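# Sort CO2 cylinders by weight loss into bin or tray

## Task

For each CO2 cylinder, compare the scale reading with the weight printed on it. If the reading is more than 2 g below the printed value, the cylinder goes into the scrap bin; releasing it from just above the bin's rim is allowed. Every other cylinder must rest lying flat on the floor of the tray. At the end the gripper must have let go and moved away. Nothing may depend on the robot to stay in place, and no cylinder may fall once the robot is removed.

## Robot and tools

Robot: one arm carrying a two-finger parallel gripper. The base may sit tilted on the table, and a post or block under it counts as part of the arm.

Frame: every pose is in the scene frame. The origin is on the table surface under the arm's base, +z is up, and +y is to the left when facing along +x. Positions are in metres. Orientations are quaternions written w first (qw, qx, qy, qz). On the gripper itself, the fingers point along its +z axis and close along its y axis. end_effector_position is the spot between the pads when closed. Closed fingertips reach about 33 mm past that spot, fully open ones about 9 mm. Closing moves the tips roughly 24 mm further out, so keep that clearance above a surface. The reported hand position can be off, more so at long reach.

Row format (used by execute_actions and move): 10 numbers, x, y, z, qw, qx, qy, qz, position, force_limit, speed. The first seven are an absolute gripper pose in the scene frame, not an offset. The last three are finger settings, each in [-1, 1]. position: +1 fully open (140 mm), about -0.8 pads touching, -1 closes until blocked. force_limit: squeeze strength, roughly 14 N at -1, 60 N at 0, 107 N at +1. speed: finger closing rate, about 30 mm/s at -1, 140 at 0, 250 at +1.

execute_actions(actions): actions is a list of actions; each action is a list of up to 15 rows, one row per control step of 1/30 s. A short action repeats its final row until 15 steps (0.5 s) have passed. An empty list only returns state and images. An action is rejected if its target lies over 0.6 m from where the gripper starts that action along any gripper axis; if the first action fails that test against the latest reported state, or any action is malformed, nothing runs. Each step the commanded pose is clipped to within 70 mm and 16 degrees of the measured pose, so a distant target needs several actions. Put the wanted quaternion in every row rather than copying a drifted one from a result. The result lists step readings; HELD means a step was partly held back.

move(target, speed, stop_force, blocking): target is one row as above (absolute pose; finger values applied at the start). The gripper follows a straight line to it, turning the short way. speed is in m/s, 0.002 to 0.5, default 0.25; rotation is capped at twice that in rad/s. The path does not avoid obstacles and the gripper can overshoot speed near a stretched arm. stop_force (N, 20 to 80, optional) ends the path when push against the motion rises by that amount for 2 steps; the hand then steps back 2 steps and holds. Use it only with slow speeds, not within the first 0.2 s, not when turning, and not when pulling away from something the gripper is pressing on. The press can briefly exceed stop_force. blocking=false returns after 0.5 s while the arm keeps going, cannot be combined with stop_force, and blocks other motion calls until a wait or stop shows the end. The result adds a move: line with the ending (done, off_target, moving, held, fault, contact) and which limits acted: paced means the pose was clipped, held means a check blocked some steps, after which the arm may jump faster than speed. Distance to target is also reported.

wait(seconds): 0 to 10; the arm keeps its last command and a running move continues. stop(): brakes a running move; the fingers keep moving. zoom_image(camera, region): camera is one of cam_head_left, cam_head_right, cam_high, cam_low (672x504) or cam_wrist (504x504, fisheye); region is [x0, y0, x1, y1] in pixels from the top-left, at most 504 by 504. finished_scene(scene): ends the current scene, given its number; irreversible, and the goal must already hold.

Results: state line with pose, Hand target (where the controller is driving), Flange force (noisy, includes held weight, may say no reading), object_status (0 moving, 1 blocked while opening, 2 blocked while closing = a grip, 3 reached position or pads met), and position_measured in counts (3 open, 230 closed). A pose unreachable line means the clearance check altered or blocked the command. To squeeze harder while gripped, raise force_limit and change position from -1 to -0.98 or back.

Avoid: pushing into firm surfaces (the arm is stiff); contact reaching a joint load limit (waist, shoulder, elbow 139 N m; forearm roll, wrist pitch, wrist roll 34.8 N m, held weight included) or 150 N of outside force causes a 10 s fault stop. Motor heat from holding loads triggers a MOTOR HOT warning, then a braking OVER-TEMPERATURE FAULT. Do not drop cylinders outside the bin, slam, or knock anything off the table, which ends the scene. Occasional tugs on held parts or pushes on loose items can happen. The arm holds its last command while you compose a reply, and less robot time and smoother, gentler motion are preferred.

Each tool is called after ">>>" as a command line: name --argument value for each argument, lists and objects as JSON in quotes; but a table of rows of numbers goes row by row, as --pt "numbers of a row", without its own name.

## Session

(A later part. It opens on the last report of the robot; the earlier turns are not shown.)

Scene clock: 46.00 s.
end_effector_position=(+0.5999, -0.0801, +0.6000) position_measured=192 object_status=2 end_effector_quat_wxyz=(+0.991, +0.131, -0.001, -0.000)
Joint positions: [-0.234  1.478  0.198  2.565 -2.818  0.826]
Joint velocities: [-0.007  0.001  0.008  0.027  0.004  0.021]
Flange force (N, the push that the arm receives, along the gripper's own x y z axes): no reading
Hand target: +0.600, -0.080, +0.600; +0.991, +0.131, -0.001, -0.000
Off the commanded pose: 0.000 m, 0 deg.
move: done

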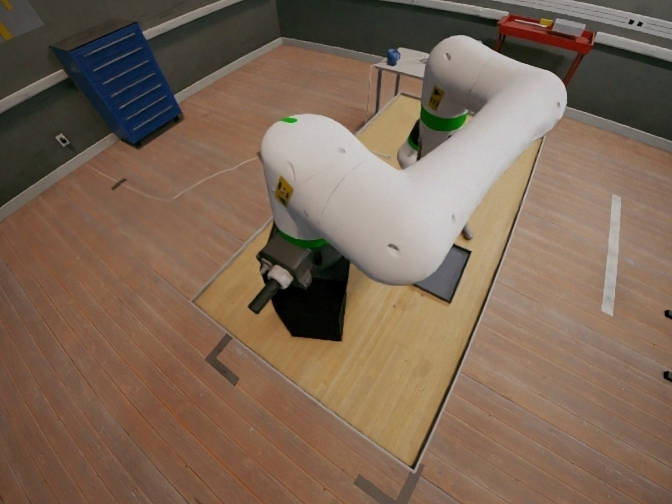

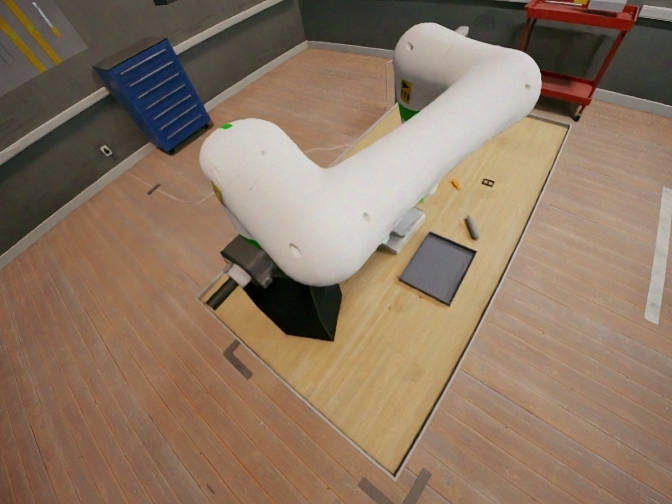

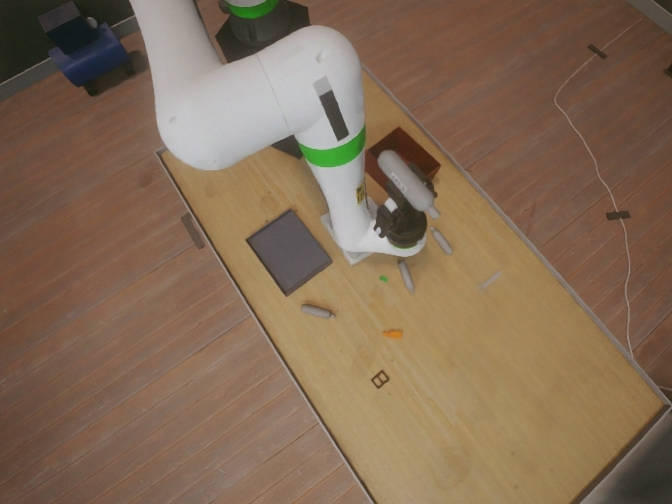

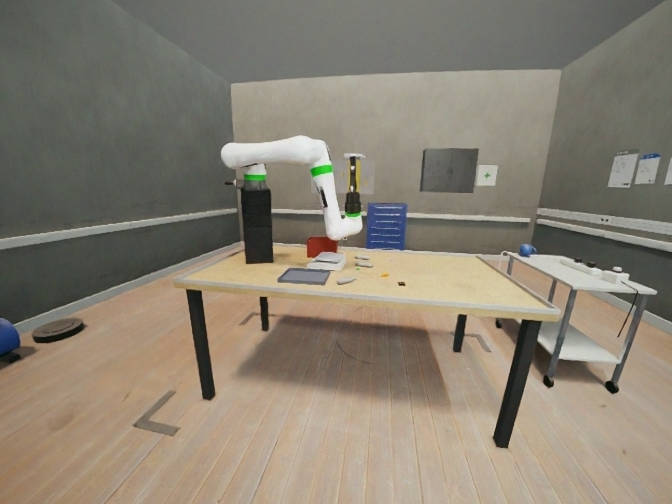

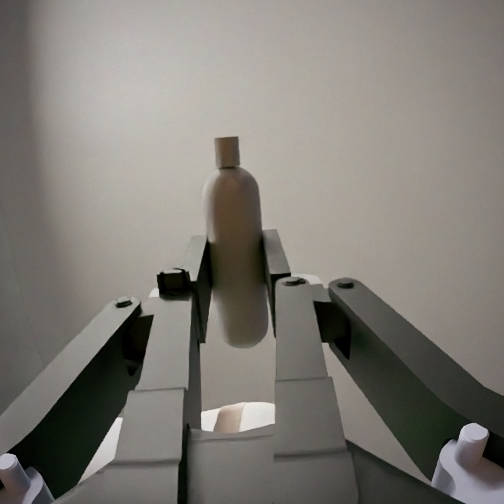

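>>> zoom_image --camera "cam_high" --region '[375,160,425,205]'

>>> move --target '[0.6,-0.2,0.55,0.924,0.383,0,0,-1,0,0]' --speed 0.4

>>> move --target '[0.58,0,0.28,0,1,0,0,-1,0,0]' --speed 0.4

>>> move --target '[0.472,-0.018,0.125,0,1,0,0,-1,0,0]'

>>> move --target '[0.472,-0.018,0.102,0,1,0,0,-1,0,0]' --speed 0.04

>>> move --target '[0.472,-0.018,0.102,0,1,0,0,-0.2,0,0]'

>>> zoom_image --camera "cam_high" --region '[300,170,400,270]'

Region (375, 160, 425, 205) of cam_high's 672x504 image, scaled by 10.080, with more detail than that image has; it fills the top 454 rows of this view, and the rest is white.

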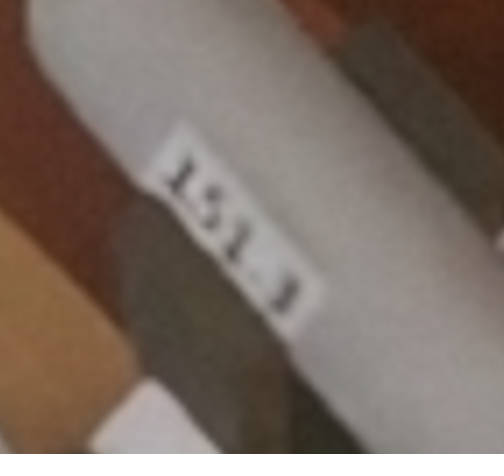

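Scene clock: 54.43 s.
end_effector_position=(+0.5998, -0.2000, +0.5501) position_measured=192 object_status=2 end_effector_quat_wxyz=(+0.924, +0.382, +0.001, -0.000)
Joint positions: [-0.012  1.365 -0.021  1.706 -2.446  0.217]
Joint velocities: [ 0.    -0.001 -0.     0.     0.002 -0.   ]
Flange force (N, the push that the arm receives, along the gripper's own x y z axes): [-4.7 3.6 3.6]
Hand target: +0.600, -0.200, +0.550; +0.924, +0.382, +0.001, -0.000
Off the commanded pose: 0.000 m, 0 deg.
move: done

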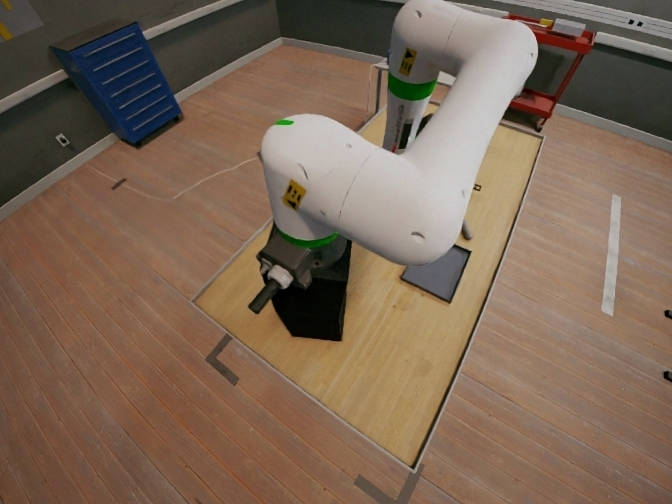

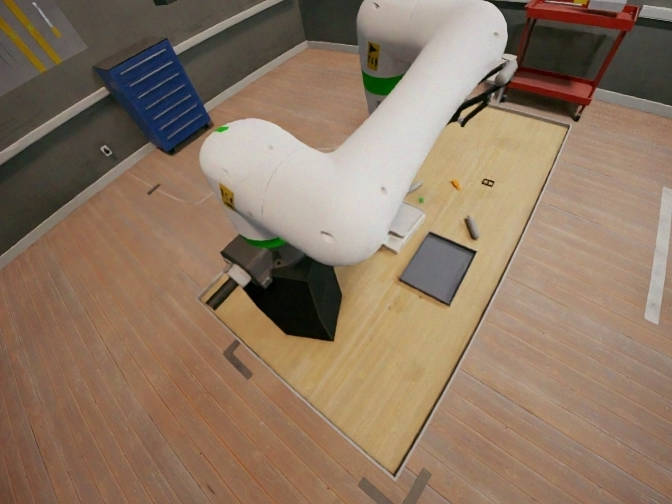

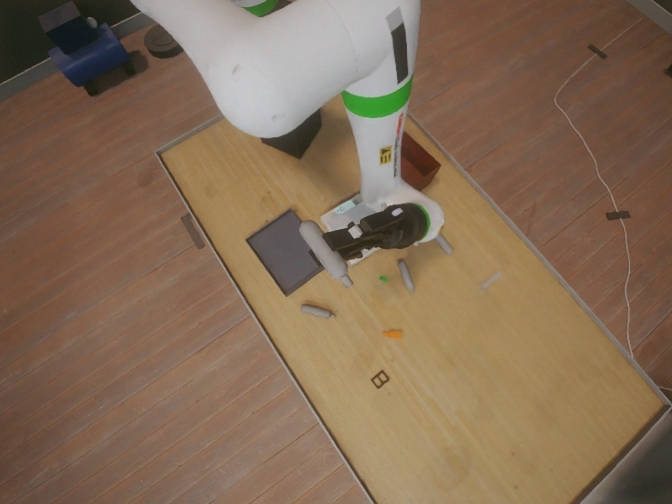

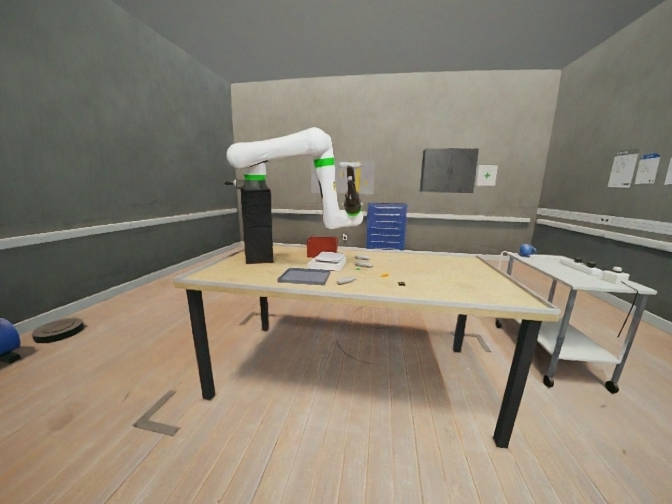

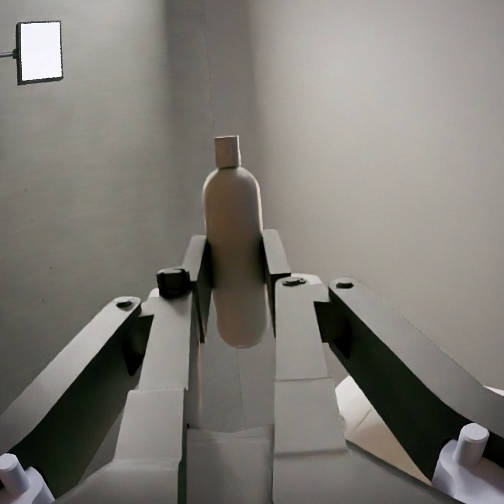

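Scene clock: 57.97 s.
end_effector_position=(+0.5785, -0.0003, +0.2796) position_measured=192 object_status=2 end_effector_quat_wxyz=(-0.000, +1.000, +0.003, +0.000)
Joint positions: [ 0.214  0.648 -0.177  0.156 -0.729  1.202]
Joint velocities: [-0.002  0.002  0.003 -0.005 -0.003  0.006]
Flange force (N, the push that the arm receives, along the gripper's own x y z axes): [-0.7 -1.0 -1.7]
Hand target: +0.578, -0.000, +0.280; -0.000, +1.000, +0.003, +0.000
Off the commanded pose: 0.002 m, 0 deg.
move: done

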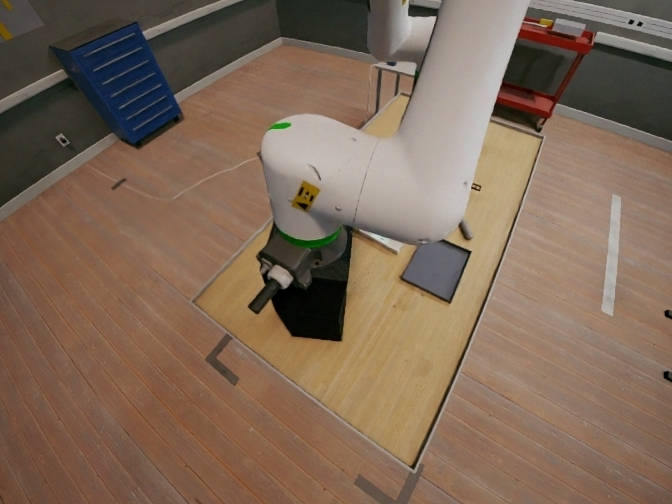

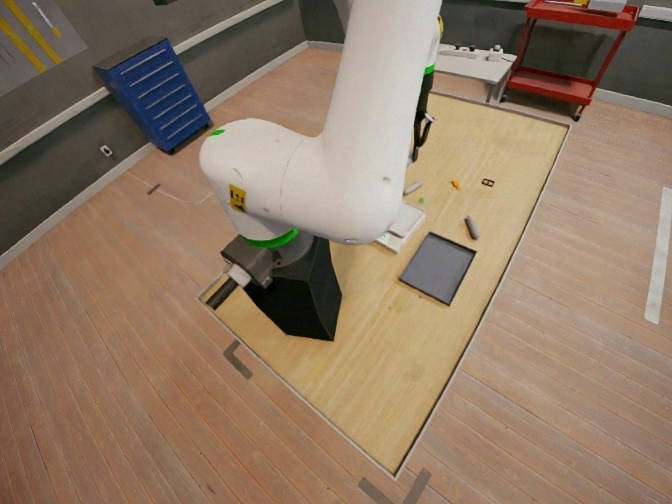

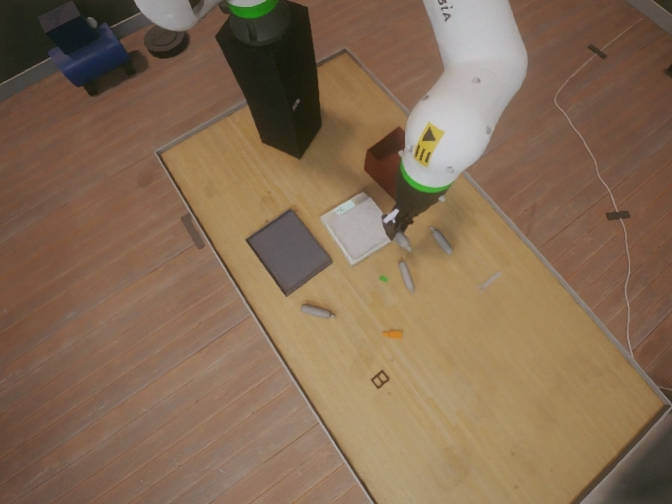

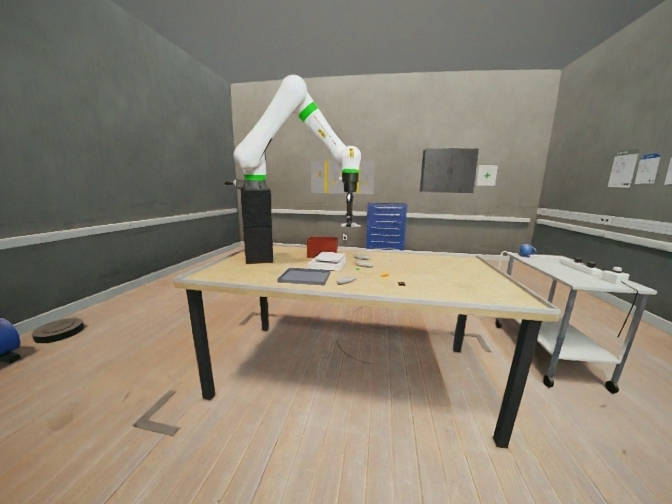

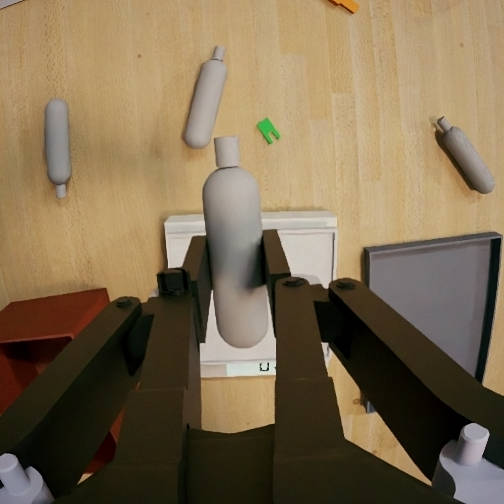

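Scene clock: 59.23 s.
end_effector_position=(+0.4717, -0.0184, +0.1255) position_measured=192 object_status=2 end_effector_quat_wxyz=(-0.001, +1.000, -0.000, -0.001)
Joint positions: [ 0.169  0.836 -0.514  0.477 -0.219  0.89 ]
Joint velocities: [-0.019 -0.009 -0.074  0.241  0.059 -0.221]
Flange force (N, the push that the arm receives, along the gripper's own x y z axes): no reading
Hand target: +0.472, -0.018, +0.126; -0.000, +1.000, -0.000, -0.001
Off the commanded pose: 0.001 m, 0 deg.
move: done

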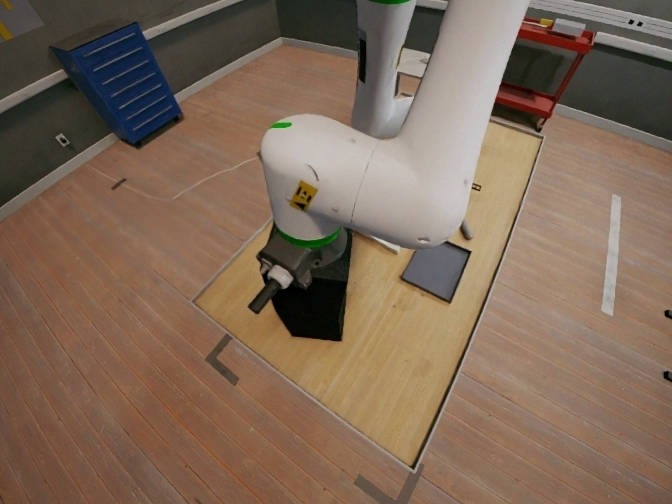

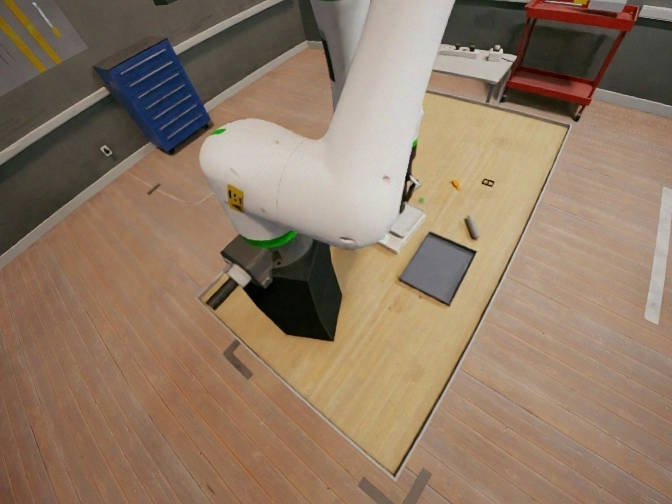

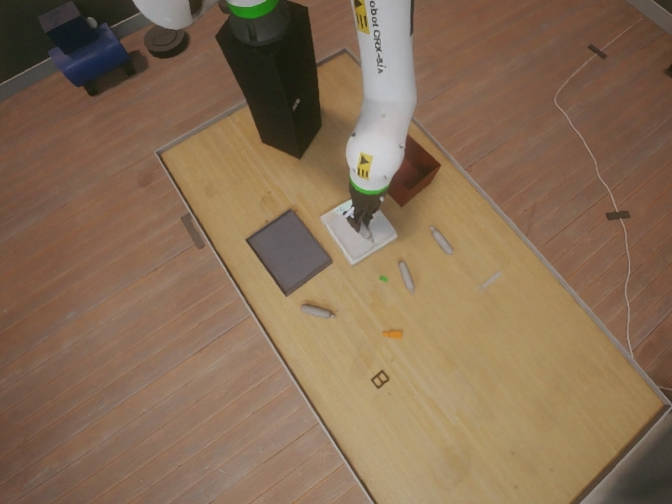

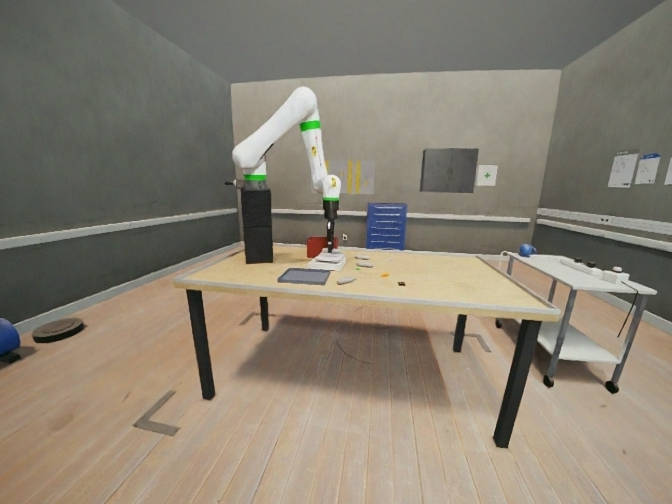

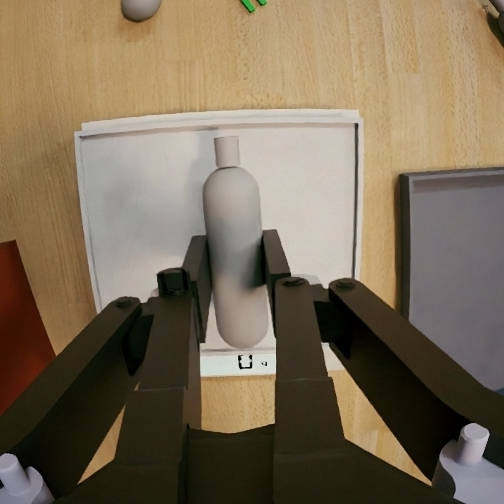

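Scene clock: 60.13 s.
end_effector_position=(+0.4722, -0.0180, +0.1022) position_measured=192 object_status=2 end_effector_quat_wxyz=(-0.002, +1.000, +0.000, -0.003)
Joint positions: [ 0.135  0.889 -0.531  0.666 -0.158  0.731]
Joint velocities: [-0.029 -0.006 -0.041  0.178  0.031 -0.152]
Flange force (N, the push that the arm receives, along the gripper's own x y z axes): no reading
Hand target: +0.472, -0.018, +0.102; -0.002, +1.000, +0.000, -0.003
Off the commanded pose: 0.000 m, 0 deg.
move: done

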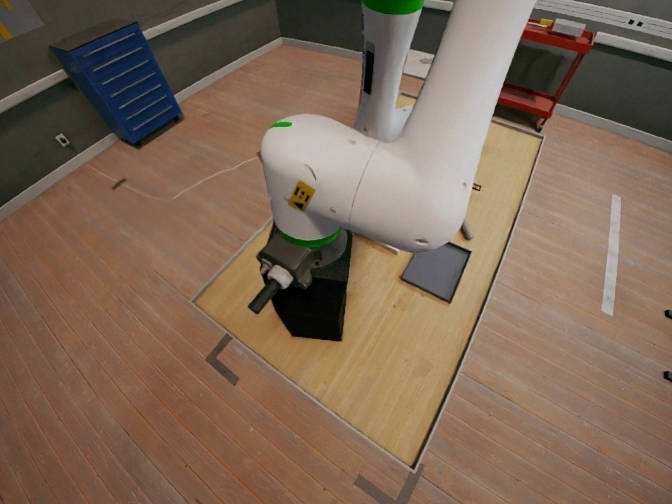

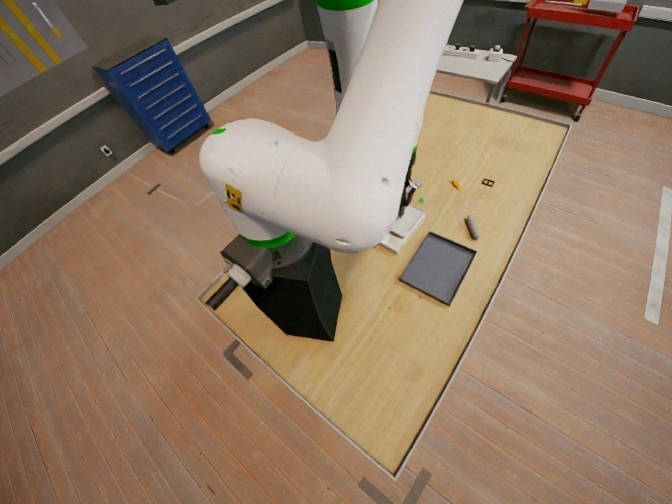

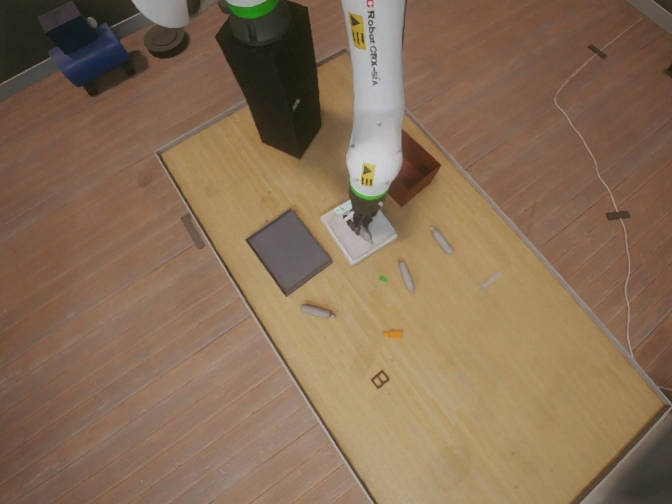

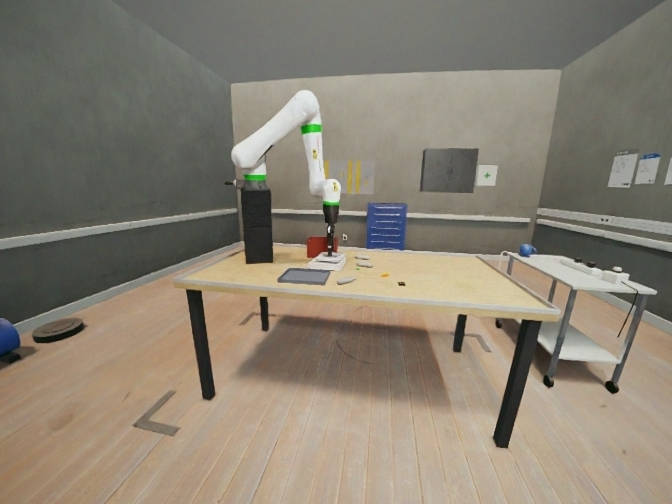

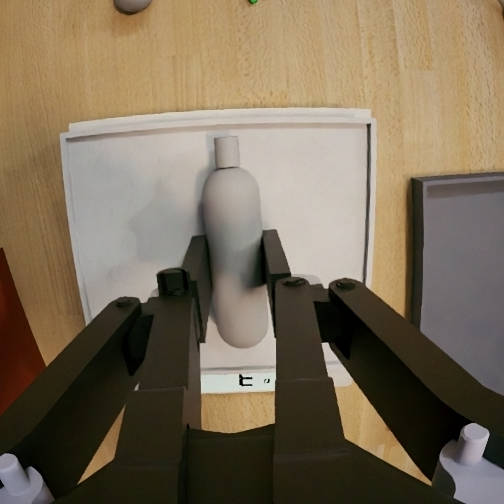

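Scene clock: 60.83 s.
end_effector_position=(+0.4722, -0.0180, +0.1021) position_measured=154 object_status=3 end_effector_quat_wxyz=(-0.001, +1.000, +0.000, -0.002)
Joint positions: [ 0.123  0.887 -0.546  0.736 -0.147  0.673]
Joint velocities: [-0.019 -0.005 -0.024  0.109  0.016 -0.093]
Flange force (N, the push that the arm receives, along the gripper's own x y z axes): no reading
Hand target: +0.472, -0.018, +0.102; -0.001, +1.000, +0.000, -0.002
Off the commanded pose: 0.000 m, 0 deg.
move: done

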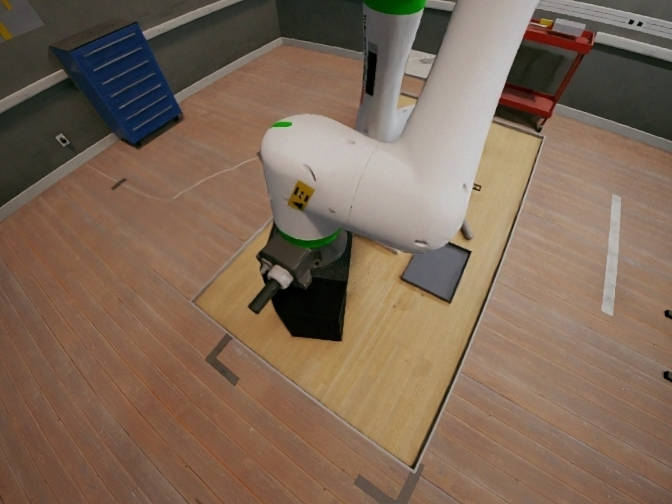

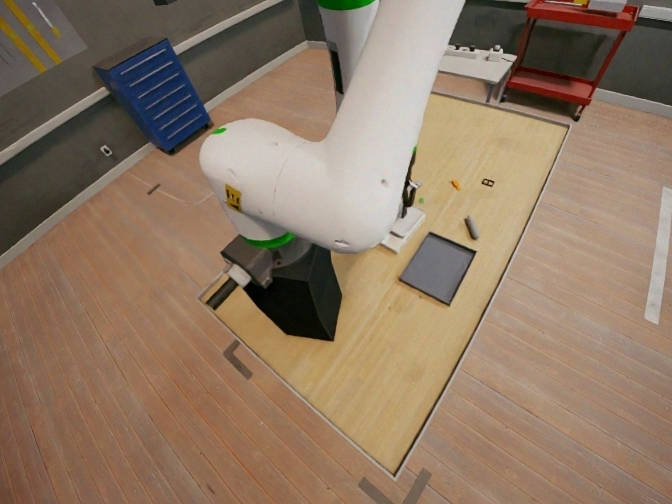

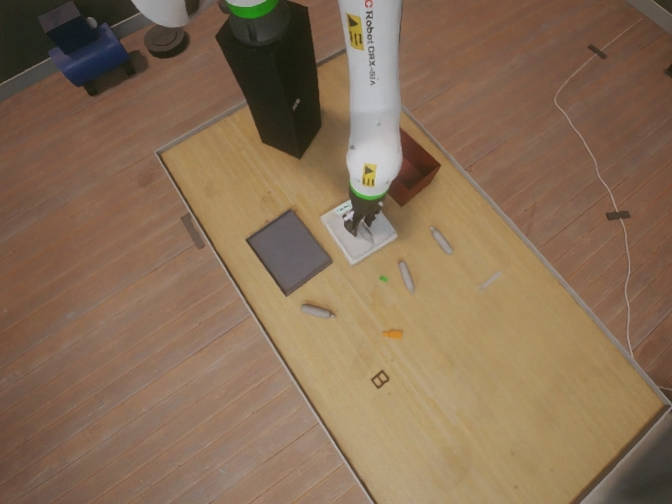

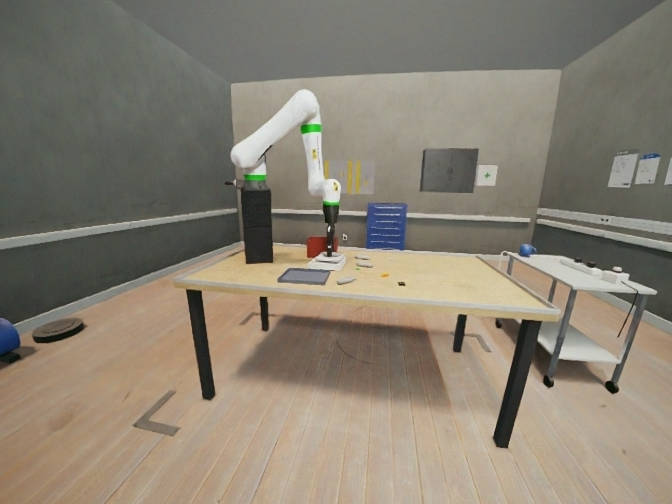

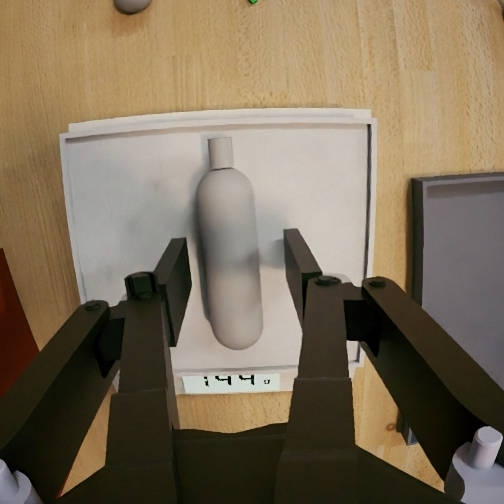

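Region (300, 170, 400, 270) of cam_high's 672x504 image, scaled by 5.040, with more detail than that image has.

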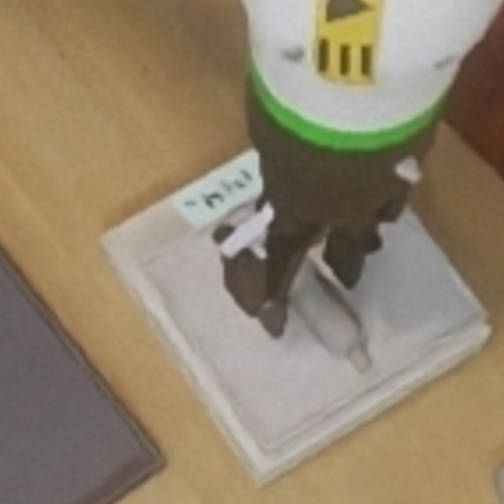

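Stamp 151.x.

>>> wait --seconds 1

>>> zoom_image --camera "cam_high" --region '[325,190,370,225]'

Scene clock: 63.67 s.
end_effector_position=(+0.4722, -0.0180, +0.1021) position_measured=154 object_status=3 end_effector_quat_wxyz=(-0.001, +1.000, +0.000, -0.002)
Joint positions: [ 0.122  0.886 -0.548  0.744 -0.146  0.666]
Joint velocities: [ 0.     0.001 -0.    -0.001 -0.001 -0.001]
Flange force (N, the push that the arm receives, along the gripper's own x y z axes): no reading
Hand target: +0.472, -0.018, +0.102; -0.001, +1.000, +0.000, -0.002
Off the commanded pose: 0.000 m, 0 deg.
wait: 1.00 s; at rest from the start

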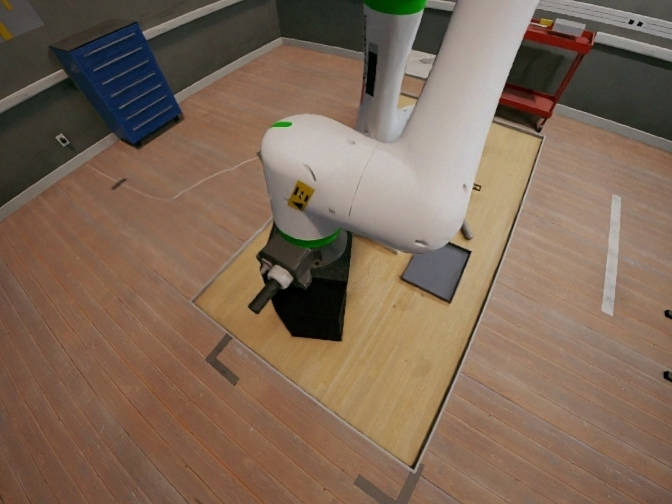

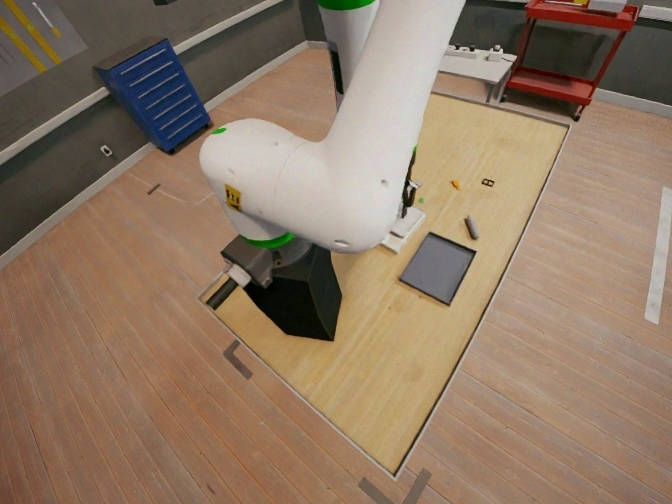

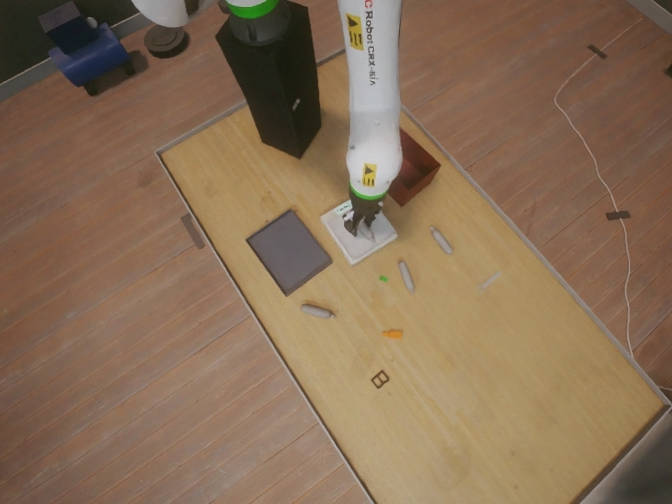

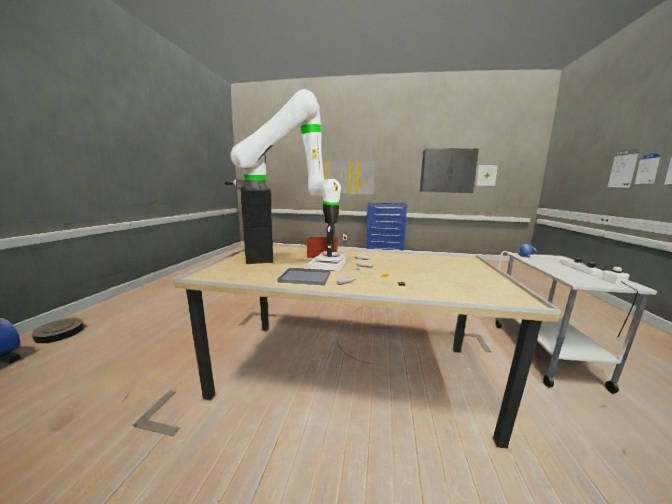

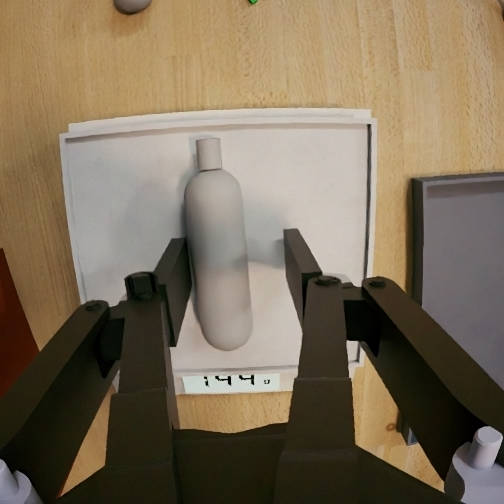

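Region (325, 190, 370, 225) of cam_high's 672x504 image, scaled by 11.200, with more detail than that image has.

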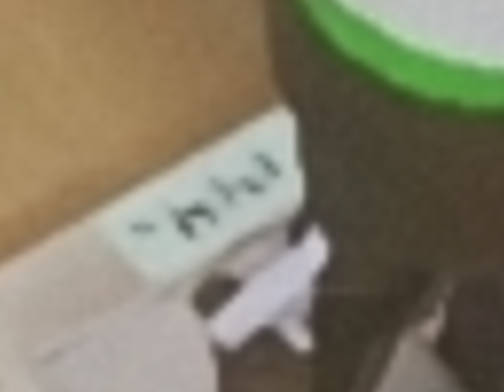

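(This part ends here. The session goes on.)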